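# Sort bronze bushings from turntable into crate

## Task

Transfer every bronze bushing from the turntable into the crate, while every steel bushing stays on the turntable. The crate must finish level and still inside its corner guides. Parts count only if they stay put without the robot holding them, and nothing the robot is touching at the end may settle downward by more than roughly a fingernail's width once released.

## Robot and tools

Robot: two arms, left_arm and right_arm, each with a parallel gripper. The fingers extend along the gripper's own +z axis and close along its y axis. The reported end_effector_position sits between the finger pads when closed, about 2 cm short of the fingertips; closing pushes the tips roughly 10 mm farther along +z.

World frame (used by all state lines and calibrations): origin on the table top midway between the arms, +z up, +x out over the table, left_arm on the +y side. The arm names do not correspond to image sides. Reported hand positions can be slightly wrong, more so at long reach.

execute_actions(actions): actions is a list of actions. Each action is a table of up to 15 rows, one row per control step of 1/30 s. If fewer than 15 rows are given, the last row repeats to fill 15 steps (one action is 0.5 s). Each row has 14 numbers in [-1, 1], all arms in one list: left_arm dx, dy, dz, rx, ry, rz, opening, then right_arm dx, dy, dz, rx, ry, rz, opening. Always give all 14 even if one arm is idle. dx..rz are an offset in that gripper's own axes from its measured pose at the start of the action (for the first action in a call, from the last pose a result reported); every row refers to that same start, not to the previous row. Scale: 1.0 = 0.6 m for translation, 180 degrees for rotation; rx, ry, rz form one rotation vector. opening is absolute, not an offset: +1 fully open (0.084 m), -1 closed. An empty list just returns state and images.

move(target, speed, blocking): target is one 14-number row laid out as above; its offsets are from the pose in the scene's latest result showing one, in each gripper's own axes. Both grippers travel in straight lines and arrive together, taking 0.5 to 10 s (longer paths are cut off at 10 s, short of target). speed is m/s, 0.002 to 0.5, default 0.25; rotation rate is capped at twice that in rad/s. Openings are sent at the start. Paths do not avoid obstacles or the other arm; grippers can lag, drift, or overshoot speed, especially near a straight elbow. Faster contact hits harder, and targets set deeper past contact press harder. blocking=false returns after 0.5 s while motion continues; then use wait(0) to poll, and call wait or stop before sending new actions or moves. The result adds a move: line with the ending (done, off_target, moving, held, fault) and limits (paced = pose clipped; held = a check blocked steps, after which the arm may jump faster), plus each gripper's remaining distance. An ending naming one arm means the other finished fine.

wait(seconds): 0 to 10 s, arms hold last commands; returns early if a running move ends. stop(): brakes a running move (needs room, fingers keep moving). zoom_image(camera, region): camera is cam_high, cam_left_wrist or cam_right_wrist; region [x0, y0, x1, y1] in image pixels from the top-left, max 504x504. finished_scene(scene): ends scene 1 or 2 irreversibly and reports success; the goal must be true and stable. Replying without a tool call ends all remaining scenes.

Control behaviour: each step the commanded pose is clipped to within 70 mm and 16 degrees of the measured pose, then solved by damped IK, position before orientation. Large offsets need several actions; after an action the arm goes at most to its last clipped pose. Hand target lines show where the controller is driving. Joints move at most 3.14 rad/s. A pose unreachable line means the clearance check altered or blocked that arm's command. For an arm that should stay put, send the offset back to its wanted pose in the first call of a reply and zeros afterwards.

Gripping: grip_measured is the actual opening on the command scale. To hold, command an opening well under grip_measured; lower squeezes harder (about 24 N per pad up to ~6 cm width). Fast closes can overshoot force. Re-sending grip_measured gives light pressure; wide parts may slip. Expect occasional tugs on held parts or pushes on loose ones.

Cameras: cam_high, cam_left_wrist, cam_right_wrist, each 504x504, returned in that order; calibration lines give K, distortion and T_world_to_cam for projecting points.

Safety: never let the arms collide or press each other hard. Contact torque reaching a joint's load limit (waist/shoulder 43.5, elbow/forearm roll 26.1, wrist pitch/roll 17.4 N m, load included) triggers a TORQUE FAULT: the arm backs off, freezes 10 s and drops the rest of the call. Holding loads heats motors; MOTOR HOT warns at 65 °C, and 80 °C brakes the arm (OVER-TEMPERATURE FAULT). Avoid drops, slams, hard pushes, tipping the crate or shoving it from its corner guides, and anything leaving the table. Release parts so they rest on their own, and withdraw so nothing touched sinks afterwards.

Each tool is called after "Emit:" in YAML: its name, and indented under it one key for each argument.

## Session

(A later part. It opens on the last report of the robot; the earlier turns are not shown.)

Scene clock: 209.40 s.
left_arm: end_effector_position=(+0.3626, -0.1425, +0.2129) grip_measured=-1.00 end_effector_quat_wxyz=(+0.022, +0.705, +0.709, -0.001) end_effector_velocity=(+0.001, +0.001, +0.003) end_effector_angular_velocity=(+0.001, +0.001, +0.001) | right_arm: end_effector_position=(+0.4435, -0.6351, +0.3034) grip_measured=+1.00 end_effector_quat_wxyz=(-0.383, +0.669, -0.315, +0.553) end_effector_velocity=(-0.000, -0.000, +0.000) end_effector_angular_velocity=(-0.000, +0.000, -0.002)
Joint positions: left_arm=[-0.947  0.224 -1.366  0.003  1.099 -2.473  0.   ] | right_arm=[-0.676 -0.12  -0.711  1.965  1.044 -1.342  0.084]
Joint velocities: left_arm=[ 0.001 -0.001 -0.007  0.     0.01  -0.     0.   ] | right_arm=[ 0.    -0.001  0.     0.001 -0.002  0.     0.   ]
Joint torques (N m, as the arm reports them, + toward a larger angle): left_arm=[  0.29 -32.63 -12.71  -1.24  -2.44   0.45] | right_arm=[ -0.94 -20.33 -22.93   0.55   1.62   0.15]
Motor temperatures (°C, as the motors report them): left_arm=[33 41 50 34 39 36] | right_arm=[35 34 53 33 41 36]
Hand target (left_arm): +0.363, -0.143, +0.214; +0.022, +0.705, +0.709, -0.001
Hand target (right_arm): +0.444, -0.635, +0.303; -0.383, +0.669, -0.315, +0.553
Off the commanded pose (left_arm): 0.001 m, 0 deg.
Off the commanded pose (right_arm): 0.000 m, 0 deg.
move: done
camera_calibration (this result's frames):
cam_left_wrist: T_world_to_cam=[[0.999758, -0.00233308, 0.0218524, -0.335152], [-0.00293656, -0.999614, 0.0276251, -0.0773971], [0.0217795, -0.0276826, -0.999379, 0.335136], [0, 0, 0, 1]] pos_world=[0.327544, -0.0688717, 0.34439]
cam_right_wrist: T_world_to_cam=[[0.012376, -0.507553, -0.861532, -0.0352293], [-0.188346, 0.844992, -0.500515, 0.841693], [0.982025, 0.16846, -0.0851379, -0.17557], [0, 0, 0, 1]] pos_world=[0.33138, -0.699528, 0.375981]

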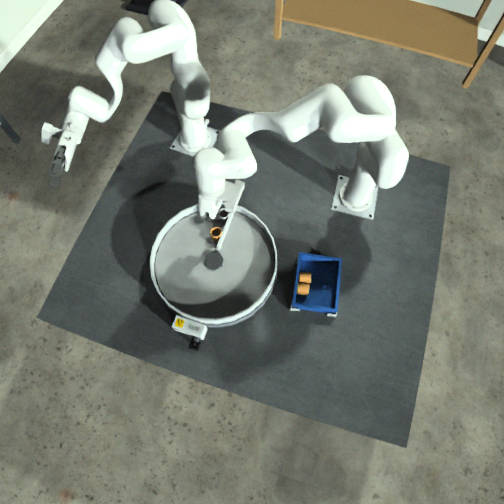

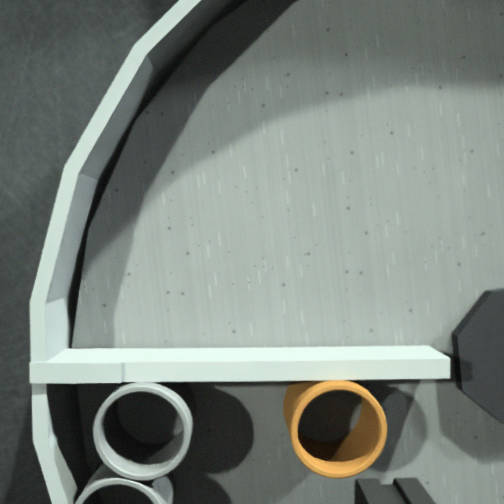

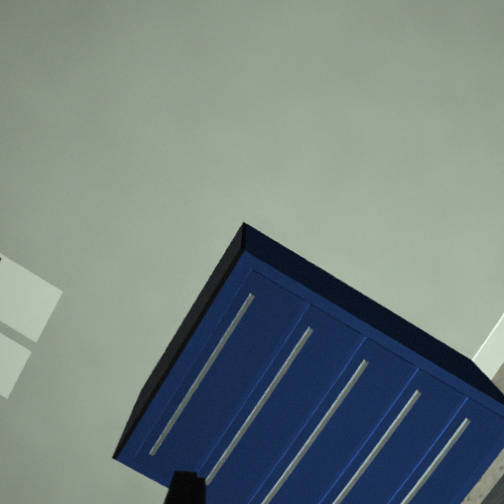

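Emit:
move:
  target: [0.01,-0.009,0.133,0.007,0.0088,0,1,0,0,0,0,0,0,1]
  speed: 0.25

Emit:
wait:
  seconds: 4

Emit:
move:
  target: [0,0,0.062,0,0,0,1,0,0,0,0,0,0,1]
  speed: 0.07

Emit:
move:
  target: [0,0,0,0,0,0,-1,0,0,0,0,0,0,1]

Emit:
move:
  target: [0.016,0.003,-0.04,0.007,0.009,0,-1,0,0,0,0,0,0,1]
  speed: 0.1

Emit:
move:
  target: [0,0,0,0,0,0,0.6,0,0,0,0,0,0,1]

Emit:
move:
  target: [0,0,0.064,0,0,0,0.6,0,0,0,0,0,0,1]
  speed: 0.07

Emit:
move:
  target: [0,0,0,0,0,0,-1,0,0,0,0,0,0,1]

Emit:
move:
  target: [0,0,-0.17,0,0,0,-1,0,0,0,0,0,0,1]
  speed: 0.12

Scene clock: 224.27 s.
left_arm: end_effector_position=(+0.3597, -0.1396, +0.1338) grip_measured=+1.00 end_effector_quat_wxyz=(+0.005, +0.706, +0.709, +0.000) end_effector_velocity=(-0.001, +0.002, -0.006) end_effector_angular_velocity=(+0.008, +0.006, +0.001) | right_arm: end_effector_position=(+0.4435, -0.6351, +0.3034) grip_measured=+1.00 end_effector_quat_wxyz=(-0.383, +0.669, -0.315, +0.553) end_effector_velocity=(-0.000, -0.000, +0.000) end_effector_angular_velocity=(-0.001, +0.000, -0.001)
Joint positions: left_arm=[-0.948  0.318 -1.268  0.003  0.94  -2.474  0.084] | right_arm=[-0.676 -0.12  -0.711  1.965  1.044 -1.342  0.084]
Joint velocities: left_arm=[ 0.     0.007  0.005  0.    -0.003 -0.001 -0.   ] | right_arm=[-0.    -0.001 -0.     0.    -0.002 -0.001  0.   ]
Joint torques (N m, as the arm reports them, + toward a larger angle): left_arm=[  0.62 -33.55 -11.83  -1.2   -2.24   0.11] | right_arm=[ -0.71 -20.1  -22.85   0.73   1.57   0.21]
Motor temperatures (°C, as the motors report them): left_arm=[33 41 52 34 40 36] | right_arm=[35 34 53 33 41 36]
Hand target (left_arm): +0.359, -0.139, +0.133; +0.004, +0.706, +0.709, +0.001
Hand target (right_arm): +0.444, -0.635, +0.303; -0.383, +0.669, -0.315, +0.553
Off the commanded pose (left_arm): 0.001 m, 0 deg.
Off the commanded pose (right_arm): 0.000 m, 0 deg.
move: done
camera_calibration (this result's frames):
cam_left_wrist: T_world_to_cam=[[0.999996, -0.00281581, 0.000655284, -0.327858], [-0.00281682, -0.999995, 0.00154905, -0.0690074], [0.000650919, -0.00155089, -0.999999, 0.267544], [0, 0, 0, 1]] pos_world=[0.327488, -0.0695153, 0.267865]
cam_right_wrist: T_world_to_cam=[[0.012376, -0.507553, -0.861532, -0.0352294], [-0.188346, 0.844992, -0.500515, 0.841693], [0.982025, 0.16846, -0.0851379, -0.17557], [0, 0, 0, 1]] pos_world=[0.33138, -0.699528, 0.375981]

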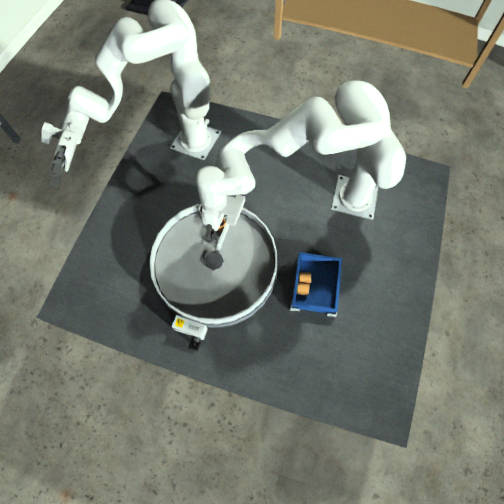

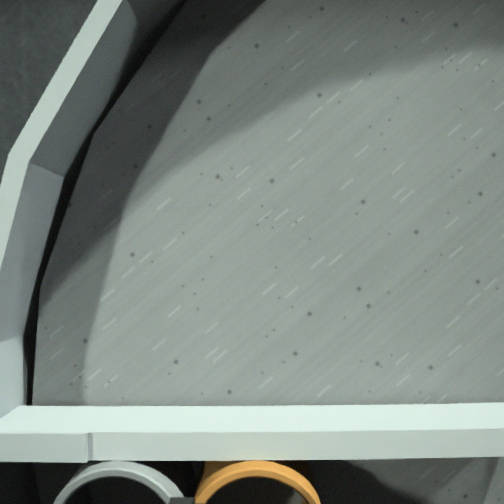

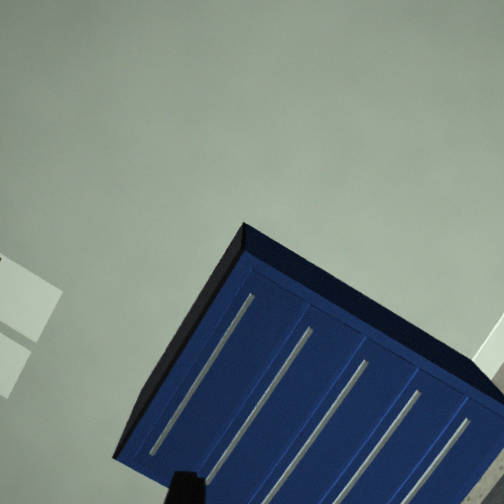

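Scene clock: 228.27 s.
left_arm: end_effector_position=(+0.3594, -0.1393, +0.1328) grip_measured=+1.00 end_effector_quat_wxyz=(+0.004, +0.706, +0.709, +0.001) end_effector_velocity=(-0.000, -0.000, +0.000) end_effector_angular_velocity=(-0.000, -0.001, +0.001) | right_arm: end_effector_position=(+0.4435, -0.6351, +0.3034) grip_measured=+1.00 end_effector_quat_wxyz=(-0.383, +0.669, -0.315, +0.553) end_effector_velocity=(+0.000, -0.000, +0.001) end_effector_angular_velocity=(-0.000, -0.001, -0.001)
Joint positions: left_arm=[-0.948  0.319 -1.267  0.003  0.94  -2.474  0.084] | right_arm=[-0.676 -0.12  -0.711  1.965  1.044 -1.342  0.084]
Joint velocities: left_arm=[-0.001 -0.    -0.     0.    -0.    -0.001  0.   ] | right_arm=[-0.    -0.    -0.001  0.001 -0.     0.     0.   ]
Joint torques (N m, as the arm reports them, + toward a larger angle): left_arm=[ -0.26 -33.43 -11.79  -1.37  -2.23   0.02] | right_arm=[ -0.82 -20.22 -22.66   0.56   1.54   0.22]
Motor temperatures (°C, as the motors report them): left_arm=[33 41 52 34 40 36] | right_arm=[35 34 53 33 41 36]
Hand target (left_arm): +0.359, -0.139, +0.133; +0.004, +0.706, +0.709, +0.001
Hand target (right_arm): +0.444, -0.635, +0.303; -0.383, +0.669, -0.315, +0.553
Off the commanded pose (left_arm): 0.000 m, 0 deg.
Off the commanded pose (right_arm): 0.000 m, 0 deg.
wait: 4.00 s; at rest by 0.17 s
camera_calibration (this result's frames):
cam_left_wrist: T_world_to_cam=[[0.999996, -0.0028283, -0.000415041, -0.327457], [-0.00282821, -0.999996, 0.000207899, -0.0685076], [-0.000415627, -0.000206724, -1, 0.267179], [0, 0, 0, 1]] pos_world=[0.327373, -0.0693783, 0.267058]
cam_right_wrist: T_world_to_cam=[[0.0123758, -0.507553, -0.861532, -0.0352293], [-0.188346, 0.844992, -0.500515, 0.841693], [0.982025, 0.16846, -0.085138, -0.17557], [0, 0, 0, 1]] pos_world=[0.33138, -0.699528, 0.375981]

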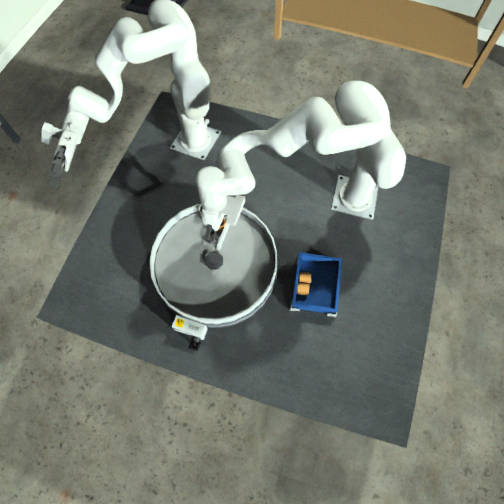

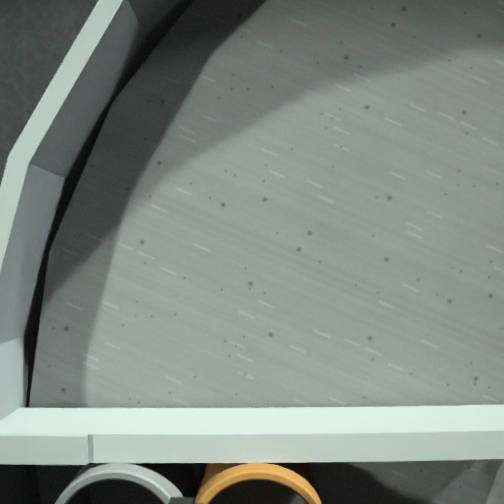

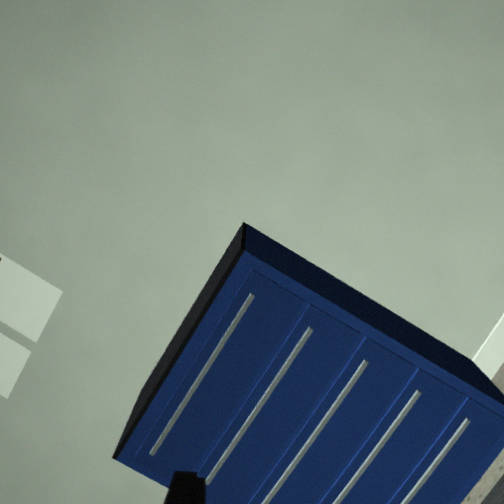

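Scene clock: 229.13 s.
left_arm: end_effector_position=(+0.3624, -0.1430, +0.1024) grip_measured=+1.00 end_effector_quat_wxyz=(+0.012, +0.705, +0.709, -0.001) end_effector_velocity=(+0.000, +0.001, -0.004) end_effector_angular_velocity=(+0.003, +0.002, +0.002) | right_arm: end_effector_position=(+0.4435, -0.6351, +0.3034) grip_measured=+1.00 end_effector_quat_wxyz=(-0.383, +0.669, -0.315, +0.553) end_effector_velocity=(-0.000, -0.000, -0.002) end_effector_angular_velocity=(+0.000, +0.004, -0.002)
Joint positions: left_arm=[-0.947  0.368 -1.24   0.002  0.848 -2.474  0.084] | right_arm=[-0.676 -0.12  -0.711  1.965  1.044 -1.342  0.084]
Joint velocities: left_arm=[ 0.002  0.006  0.003 -0.    -0.005  0.     0.   ] | right_arm=[-0.     0.002  0.001 -0.001 -0.003 -0.     0.   ]
Joint torques (N m, as the arm reports them, + toward a larger angle): left_arm=[ 0.38 -8.87 -1.71 -0.36 -0.05  0.32] | right_arm=[ -0.87 -20.02 -22.84   0.56   1.41   0.2 ]
Motor temperatures (°C, as the motors report them): left_arm=[33 41 52 34 40 36] | right_arm=[35 34 53 33 41 36]
Hand target (left_arm): +0.360, -0.140, +0.096; +0.004, +0.706, +0.709, +0.001
Hand target (right_arm): +0.444, -0.635, +0.303; -0.383, +0.669, -0.315, +0.553
Off the commanded pose (left_arm): 0.008 m, 1 deg.
Off the commanded pose (right_arm): 0.000 m, 0 deg.
move: off_target (left_arm)
camera_calibration (this result's frames):
cam_left_wrist: T_world_to_cam=[[0.99996, -0.00244624, 0.00861939, -0.331292], [-0.00255204, -0.999921, 0.0122849, -0.0735485], [0.00858866, -0.0123064, -0.999887, 0.231747], [0, 0, 0, 1]] pos_world=[0.329101, -0.0715012, 0.23548]
cam_right_wrist: T_world_to_cam=[[0.0123758, -0.507553, -0.861532, -0.0352293], [-0.188346, 0.844992, -0.500515, 0.841693], [0.982025, 0.16846, -0.0851381, -0.17557], [0, 0, 0, 1]] pos_world=[0.33138, -0.699528, 0.375981]

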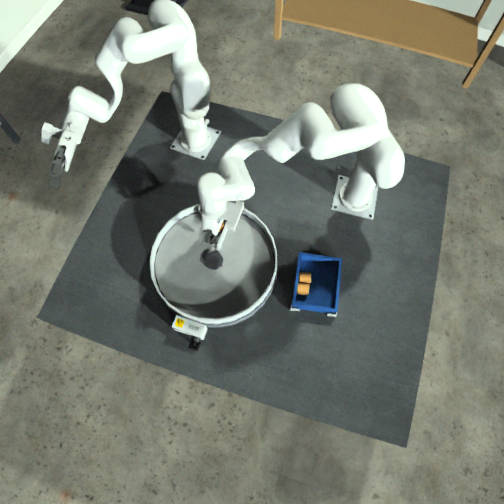

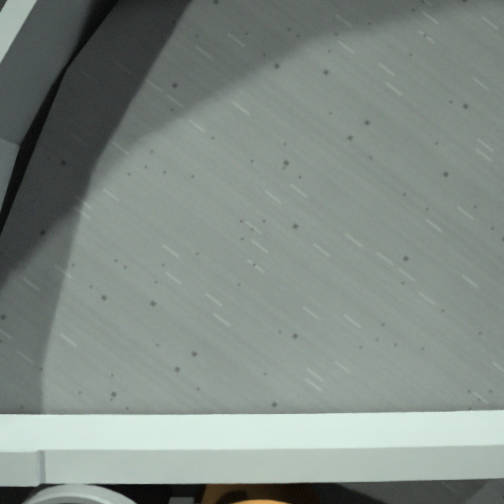

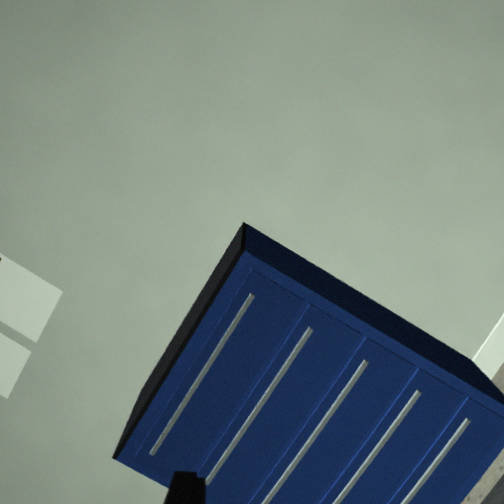

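Scene clock: 230.10 s.
left_arm: end_effector_position=(+0.3662, -0.1472, +0.1120) grip_measured=-1.00 end_effector_quat_wxyz=(+0.022, +0.705, +0.709, -0.001) end_effector_velocity=(-0.001, -0.001, -0.000) end_effector_angular_velocity=(-0.001, +0.002, +0.001) | right_arm: end_effector_position=(+0.4435, -0.6351, +0.3034) grip_measured=+1.00 end_effector_quat_wxyz=(-0.383, +0.669, -0.315, +0.553) end_effector_velocity=(+0.000, +0.000, +0.000) end_effector_angular_velocity=(-0.002, -0.000, +0.001)
Joint positions: left_arm=[-0.947  0.358 -1.25   0.003  0.849 -2.474  0.   ] | right_arm=[-0.676 -0.12  -0.711  1.965  1.044 -1.342  0.084]
Joint velocities: left_arm=[-0.001 -0.     0.    -0.003  0.    -0.     0.   ] | right_arm=[ 0.     0.    -0.001 -0.001  0.001 -0.001 -0.   ]
Joint torques (N m, as the arm reports them, + toward a larger angle): left_arm=[-0.5  -5.07  0.25 -0.98  0.92  0.24] | right_arm=[ -0.46 -19.88 -22.71   0.6    1.53   0.08]
Motor temperatures (°C, as the motors report them): left_arm=[33 41 51 34 39 36] | right_arm=[35 34 53 33 41 36]
Hand target (left_arm): +0.362, -0.143, +0.103; +0.012, +0.705, +0.709, -0.001
Hand target (right_arm): +0.444, -0.635, +0.303; -0.383, +0.669, -0.315, +0.553
Off the commanded pose (left_arm): 0.011 m, 1 deg.
Off the commanded pose (right_arm): 0.000 m, 0 deg.
move: off_target (left_arm)
camera_calibration (this result's frames):
cam_left_wrist: T_world_to_cam=[[0.999769, -0.00193565, 0.0214195, -0.336493], [-0.00252753, -0.999615, 0.0276401, -0.0795196], [0.0213578, -0.0276878, -0.999388, 0.234227], [0, 0, 0, 1]] pos_world=[0.331212, -0.0736551, 0.243489]
cam_right_wrist: T_world_to_cam=[[0.0123757, -0.507553, -0.861532, -0.0352293], [-0.188346, 0.844992, -0.500515, 0.841693], [0.982025, 0.16846, -0.0851382, -0.17557], [0, 0, 0, 1]] pos_world=[0.33138, -0.699528, 0.375981]

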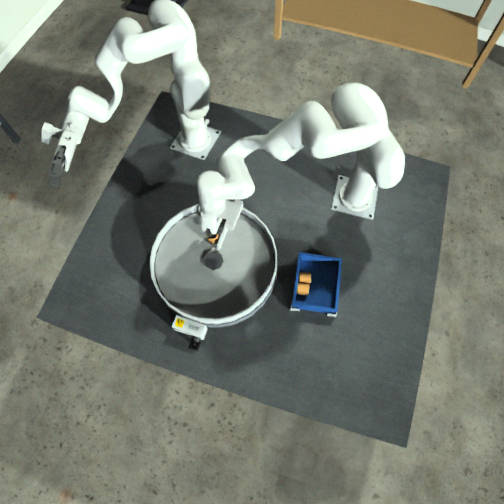

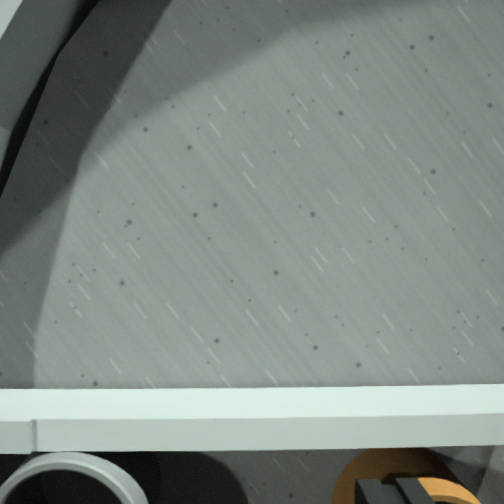

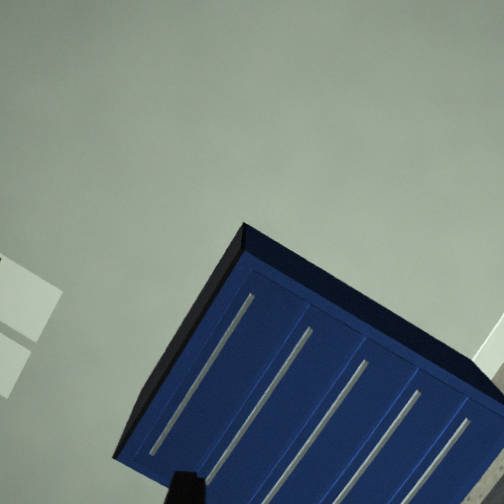

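Scene clock: 230.93 s.
left_arm: end_effector_position=(+0.3670, -0.1365, +0.1349) grip_measured=-1.00 end_effector_quat_wxyz=(+0.003, +0.705, +0.709, +0.001) end_effector_velocity=(+0.001, -0.001, +0.004) end_effector_angular_velocity=(-0.003, -0.003, -0.002) | right_arm: end_effector_position=(+0.4435, -0.6351, +0.3034) grip_measured=+1.00 end_effector_quat_wxyz=(-0.383, +0.669, -0.315, +0.553) end_effector_velocity=(-0.000, -0.000, -0.001) end_effector_angular_velocity=(+0.002, +0.001, -0.002)
Joint positions: left_arm=[-0.934  0.326 -1.284  0.003  0.952 -2.461  0.   ] | right_arm=[-0.676 -0.12  -0.711  1.965  1.044 -1.342  0.084]
Joint velocities: left_arm=[-0.    -0.004 -0.005  0.     0.005  0.001  0.   ] | right_arm=[ 0.     0.001  0.     0.001 -0.001  0.001  0.   ]
Joint torques (N m, as the arm reports them, + toward a larger angle): left_arm=[  0.72 -33.86 -11.74  -1.1   -2.05   0.17] | right_arm=[ -1.09 -20.24 -22.65   0.76   1.48   0.11]
Motor temperatures (°C, as the motors report them): left_arm=[33 41 51 34 39 36] | right_arm=[35 34 53 33 41 36]
Hand target (left_arm): +0.367, -0.137, +0.136; +0.004, +0.705, +0.709, +0.001
Hand target (right_arm): +0.444, -0.635, +0.303; -0.383, +0.669, -0.315, +0.553
Off the commanded pose (left_arm): 0.001 m, 0 deg.
Off the commanded pose (right_arm): 0.000 m, 0 deg.
move: done
camera_calibration (this result's frames):
cam_left_wrist: T_world_to_cam=[[0.999997, -0.00210684, -0.00159003, -0.334763], [-0.0021095, -0.999996, -0.00167474, -0.0656764], [-0.0015865, 0.00167809, -0.999997, 0.269907], [0, 0, 0, 1]] pos_world=[0.335052, -0.0668344, 0.269264]
cam_right_wrist: T_world_to_cam=[[0.0123757, -0.507553, -0.861532, -0.0352292], [-0.188346, 0.844992, -0.500514, 0.841693], [0.982025, 0.16846, -0.0851381, -0.17557], [0, 0, 0, 1]] pos_world=[0.33138, -0.699528, 0.375981]

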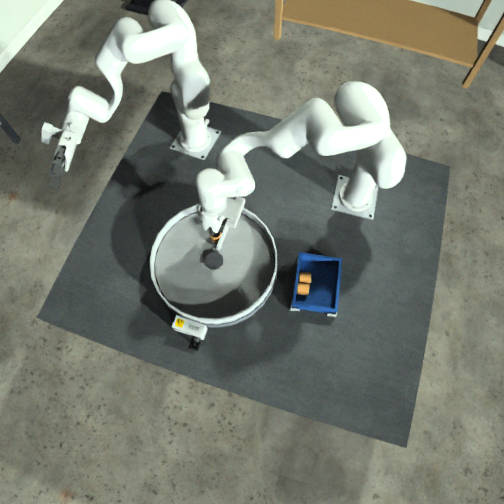

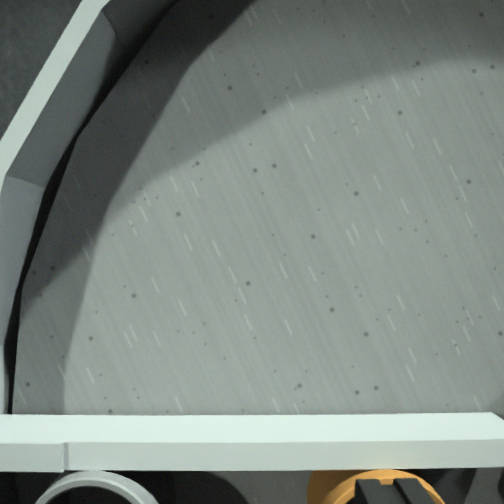

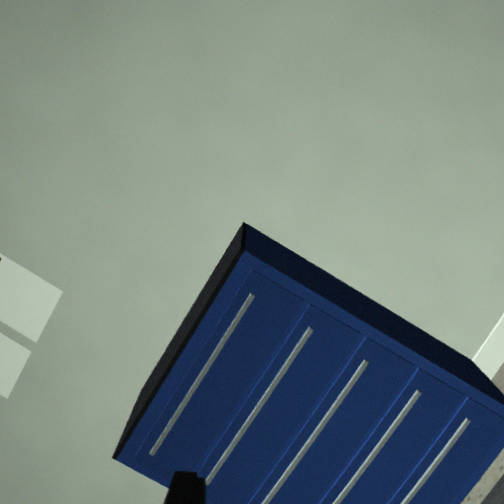

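Scene clock: 231.57 s.
left_arm: end_effector_position=(+0.3670, -0.1365, +0.1349) grip_measured=+0.59 end_effector_quat_wxyz=(+0.003, +0.705, +0.709, +0.001) end_effector_velocity=(-0.000, +0.000, -0.000) end_effector_angular_velocity=(+0.000, +0.001, +0.000) | right_arm: end_effector_position=(+0.4435, -0.6351, +0.3034) grip_measured=+1.00 end_effector_quat_wxyz=(-0.383, +0.669, -0.315, +0.553) end_effector_velocity=(-0.000, +0.000, -0.001) end_effector_angular_velocity=(-0.000, +0.002, +0.002)
Joint positions: left_arm=[-0.934  0.326 -1.284  0.003  0.952 -2.461  0.069] | right_arm=[-0.676 -0.12  -0.711  1.965  1.044 -1.342  0.084]
Joint velocities: left_arm=[-0.    -0.     0.001 -0.    -0.    -0.     0.   ] | right_arm=[ 0.     0.001  0.    -0.002 -0.     0.    -0.   ]
Joint torques (N m, as the arm reports them, + toward a larger angle): left_arm=[ -0.12 -33.88 -12.26  -1.17  -2.22   0.01] | right_arm=[ -0.82 -20.01 -22.91   0.71   1.52   0.18]
Motor temperatures (°C, as the motors report them): left_arm=[33 41 51 34 39 36] | right_arm=[35 34 53 33 41 36]
Hand target (left_arm): +0.367, -0.136, +0.135; +0.003, +0.705, +0.709, +0.001
Hand target (right_arm): +0.444, -0.635, +0.303; -0.383, +0.669, -0.315, +0.553
Off the commanded pose (left_arm): 0.000 m, 0 deg.
Off the commanded pose (right_arm): 0.000 m, 0 deg.
move: done
camera_calibration (this result's frames):
cam_left_wrist: T_world_to_cam=[[0.999996, -0.00210866, -0.00161955, -0.334751], [-0.00211143, -0.999996, -0.00171057, -0.0656624], [-0.00161594, 0.00171398, -0.999997, 0.269903], [0, 0, 0, 1]] pos_world=[0.335047, -0.0668307, 0.269247]
cam_right_wrist: T_world_to_cam=[[0.0123757, -0.507553, -0.861532, -0.0352293], [-0.188346, 0.844992, -0.500515, 0.841693], [0.982025, 0.16846, -0.0851382, -0.17557], [0, 0, 0, 1]] pos_world=[0.33138, -0.699528, 0.375981]

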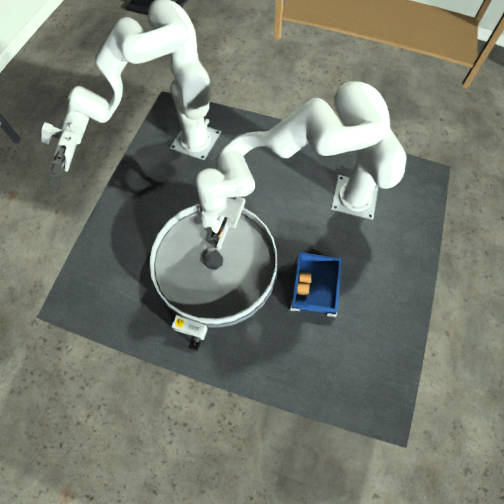

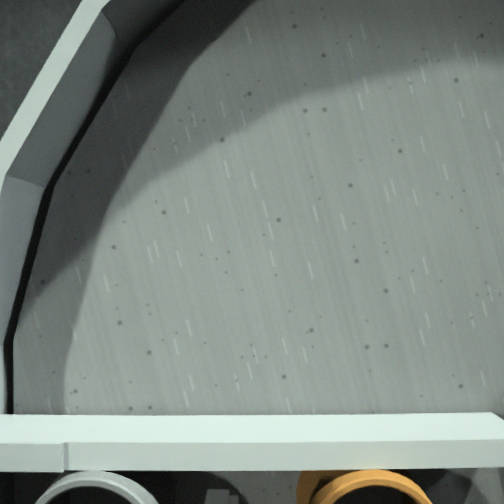

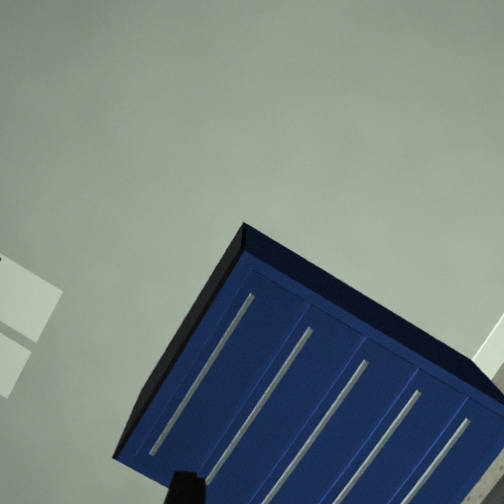

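Scene clock: 232.47 s.
left_arm: end_effector_position=(+0.3688, -0.1387, +0.1013) grip_measured=+0.60 end_effector_quat_wxyz=(+0.008, +0.705, +0.709, +0.000) end_effector_velocity=(-0.000, -0.000, -0.003) end_effector_angular_velocity=(+0.000, +0.000, -0.000) | right_arm: end_effector_position=(+0.4435, -0.6351, +0.3034) grip_measured=+1.00 end_effector_quat_wxyz=(-0.383, +0.669, -0.315, +0.553) end_effector_velocity=(+0.000, +0.000, +0.000) end_effector_angular_velocity=(-0.002, -0.001, +0.001)
Joint positions: left_arm=[-0.933  0.378 -1.252  0.003  0.859 -2.461  0.069] | right_arm=[-0.676 -0.12  -0.711  1.965  1.044 -1.342  0.084]
Joint velocities: left_arm=[-0.001  0.005  0.003  0.    -0.008 -0.     0.001] | right_arm=[-0.    -0.001 -0.    -0.     0.001 -0.001  0.   ]
Joint torques (N m, as the arm reports them, + toward a larger angle): left_arm=[  0.31 -15.91  -5.59  -1.37  -2.85   0.28] | right_arm=[ -0.23 -19.92 -23.01   0.78   1.57   0.22]
Motor temperatures (°C, as the motors report them): left_arm=[33 41 51 34 39 36] | right_arm=[35 34 53 33 41 36]
Hand target (left_arm): +0.367, -0.137, +0.096; +0.003, +0.705, +0.709, +0.001
Hand target (right_arm): +0.444, -0.635, +0.303; -0.383, +0.669, -0.315, +0.553
Off the commanded pose (left_arm): 0.006 m, 1 deg.
Off the commanded pose (right_arm): 0.000 m, 0 deg.
move: off_target (left_arm)
camera_calibration (this result's frames):
cam_left_wrist: T_world_to_cam=[[0.999989, -0.00223606, 0.00421618, -0.337272], [-0.00225942, -0.999982, 0.00554601, -0.0686416], [0.00420371, -0.00555547, -0.999976, 0.23316], [0, 0, 0, 1]] pos_world=[0.336132, -0.0680992, 0.234957]
cam_right_wrist: T_world_to_cam=[[0.0123757, -0.507553, -0.861532, -0.0352293], [-0.188346, 0.844992, -0.500515, 0.841693], [0.982025, 0.16846, -0.0851382, -0.17557], [0, 0, 0, 1]] pos_world=[0.33138, -0.699528, 0.375981]

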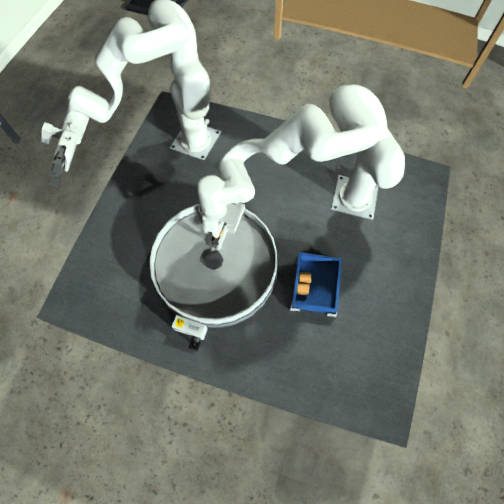

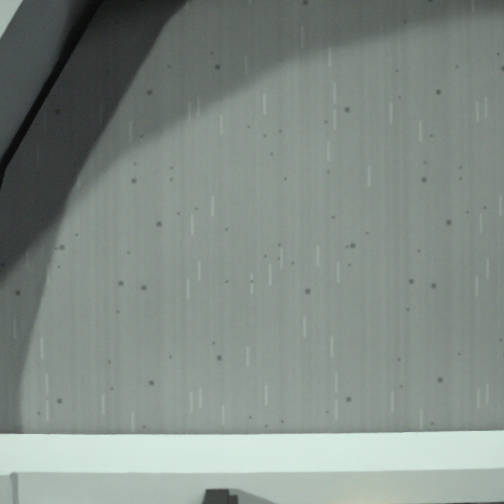

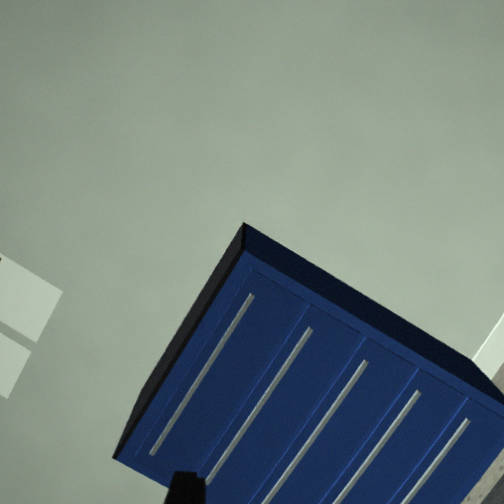

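Scene clock: 232.97 s.
left_arm: end_effector_position=(+0.3684, -0.1419, +0.1012) grip_measured=-0.15 end_effector_quat_wxyz=(+0.011, +0.706, +0.708, -0.001) end_effector_velocity=(+0.001, +0.001, +0.001) end_effector_angular_velocity=(-0.004, -0.004, +0.002) | right_arm: end_effector_position=(+0.4435, -0.6351, +0.3034) grip_measured=+1.00 end_effector_quat_wxyz=(-0.383, +0.669, -0.315, +0.553) end_effector_velocity=(-0.000, -0.000, -0.001) end_effector_angular_velocity=(-0.000, +0.003, -0.001)
Joint positions: left_arm=[-0.937  0.38  -1.254  0.001  0.852 -2.461  0.038] | right_arm=[-0.676 -0.12  -0.711  1.965  1.044 -1.342  0.084]
Joint velocities: left_arm=[ 0.002 -0.005  0.006  0.001 -0.006 -0.    -0.   ] | right_arm=[-0.     0.001  0.001 -0.001 -0.002 -0.    -0.   ]
Joint torques (N m, as the arm reports them, + toward a larger angle): left_arm=[ 11.57 -28.69  -2.75   2.43   6.56   0.1 ] | right_arm=[ -0.44 -20.11 -22.81   0.53   1.51   0.2 ]
Motor temperatures (°C, as the motors report them): left_arm=[33 41 51 34 40 36] | right_arm=[35 34 53 33 41 36]
Hand target (left_arm): +0.369, -0.139, +0.101; +0.008, +0.705, +0.709, +0.000
Hand target (right_arm): +0.444, -0.635, +0.303; -0.383, +0.669, -0.315, +0.553
Off the commanded pose (left_arm): 0.003 m, 0 deg.
Off the commanded pose (right_arm): 0.000 m, 0 deg.
move: done
camera_calibration (this result's frames):
cam_left_wrist: T_world_to_cam=[[0.999963, -0.00484285, 0.00714459, -0.337473], [-0.00492421, -0.999923, 0.011414, -0.0714495], [0.00708876, -0.0114487, -0.999909, 0.231205], [0, 0, 0, 1]] pos_world=[0.335469, -0.0704313, 0.23441]
cam_right_wrist: T_world_to_cam=[[0.0123757, -0.507553, -0.861532, -0.0352293], [-0.188346, 0.844992, -0.500515, 0.841693], [0.982025, 0.16846, -0.0851381, -0.17557], [0, 0, 0, 1]] pos_world=[0.33138, -0.699528, 0.375981]

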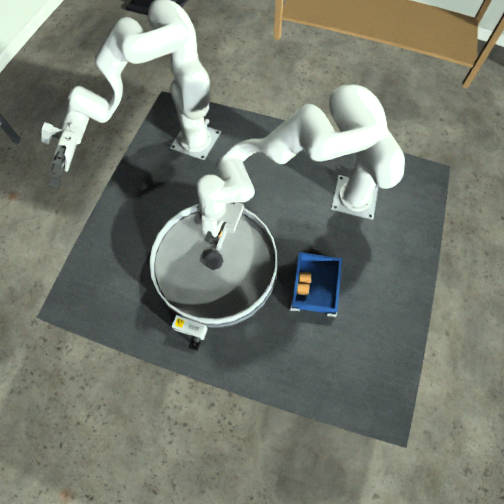

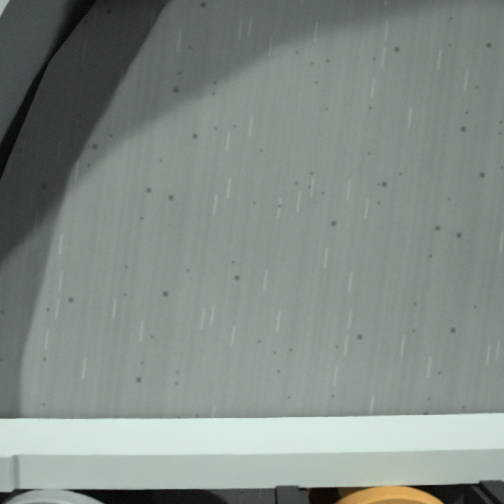

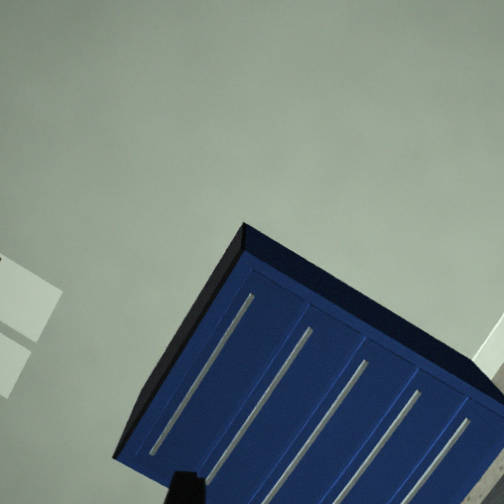

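Scene clock: 234.20 s.
left_arm: end_effector_position=(+0.3667, -0.1397, +0.2023) grip_measured=-0.15 end_effector_quat_wxyz=(+0.010, +0.706, +0.708, -0.001) end_effector_velocity=(+0.000, +0.001, +0.002) end_effector_angular_velocity=(+0.002, +0.001, +0.001) | right_arm: end_effector_position=(+0.4435, -0.6351, +0.3034) grip_measured=+1.00 end_effector_quat_wxyz=(-0.383, +0.669, -0.315, +0.553) end_effector_velocity=(+0.000, -0.001, +0.000) end_effector_angular_velocity=(+0.002, +0.000, -0.003)
Joint positions: left_arm=[-0.937  0.252 -1.379  0.001  1.107 -2.461  0.038] | right_arm=[-0.676 -0.12  -0.711  1.965  1.044 -1.342  0.084]
Joint velocities: left_arm=[ 0.001 -0.001 -0.005  0.     0.009  0.     0.   ] | right_arm=[ 0.    -0.    -0.     0.002 -0.002  0.001 -0.   ]
Joint torques (N m, as the arm reports them, + toward a larger angle): left_arm=[ -0.38 -33.58 -12.62  -1.38  -2.25  -0.07] | right_arm=[ -0.69 -19.95 -22.85   0.77   1.6    0.2 ]
Motor temperatures (°C, as the motors report them): left_arm=[33 41 51 34 40 36] | right_arm=[35 34 53 33 41 36]
Hand target (left_arm): +0.367, -0.140, +0.203; +0.011, +0.706, +0.708, -0.001
Hand target (right_arm): +0.444, -0.635, +0.303; -0.383, +0.669, -0.315, +0.553
Off the commanded pose (left_arm): 0.001 m, 0 deg.
Off the commanded pose (right_arm): 0.000 m, 0 deg.
move: done
camera_calibration (this result's frames):
cam_left_wrist: T_world_to_cam=[[0.999969, -0.00448298, 0.00640198, -0.336362], [-0.00454777, -0.999938, 0.0101408, -0.0702567], [0.00635612, -0.0101696, -0.999928, 0.332714], [0, 0, 0, 1]] pos_world=[0.333918, -0.0683767, 0.335556]
cam_right_wrist: T_world_to_cam=[[0.0123757, -0.507553, -0.861532, -0.0352293], [-0.188346, 0.844992, -0.500515, 0.841693], [0.982025, 0.16846, -0.0851381, -0.17557], [0, 0, 0, 1]] pos_world=[0.33138, -0.699528, 0.375981]

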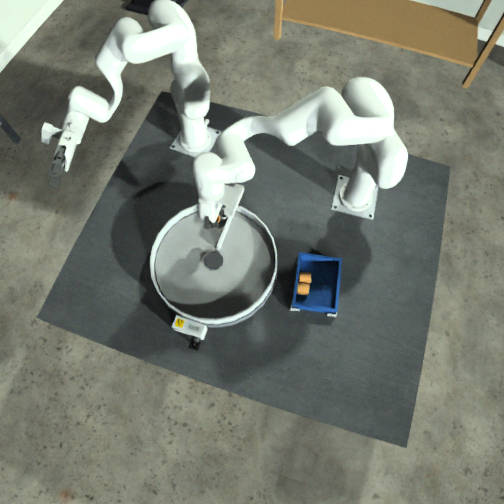

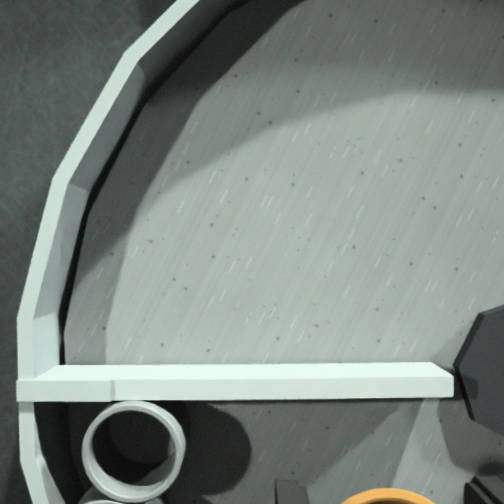

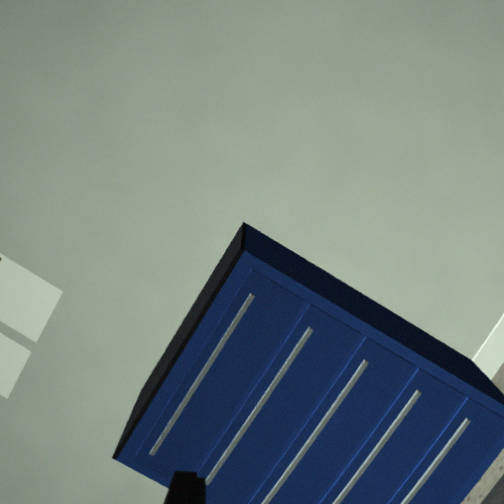

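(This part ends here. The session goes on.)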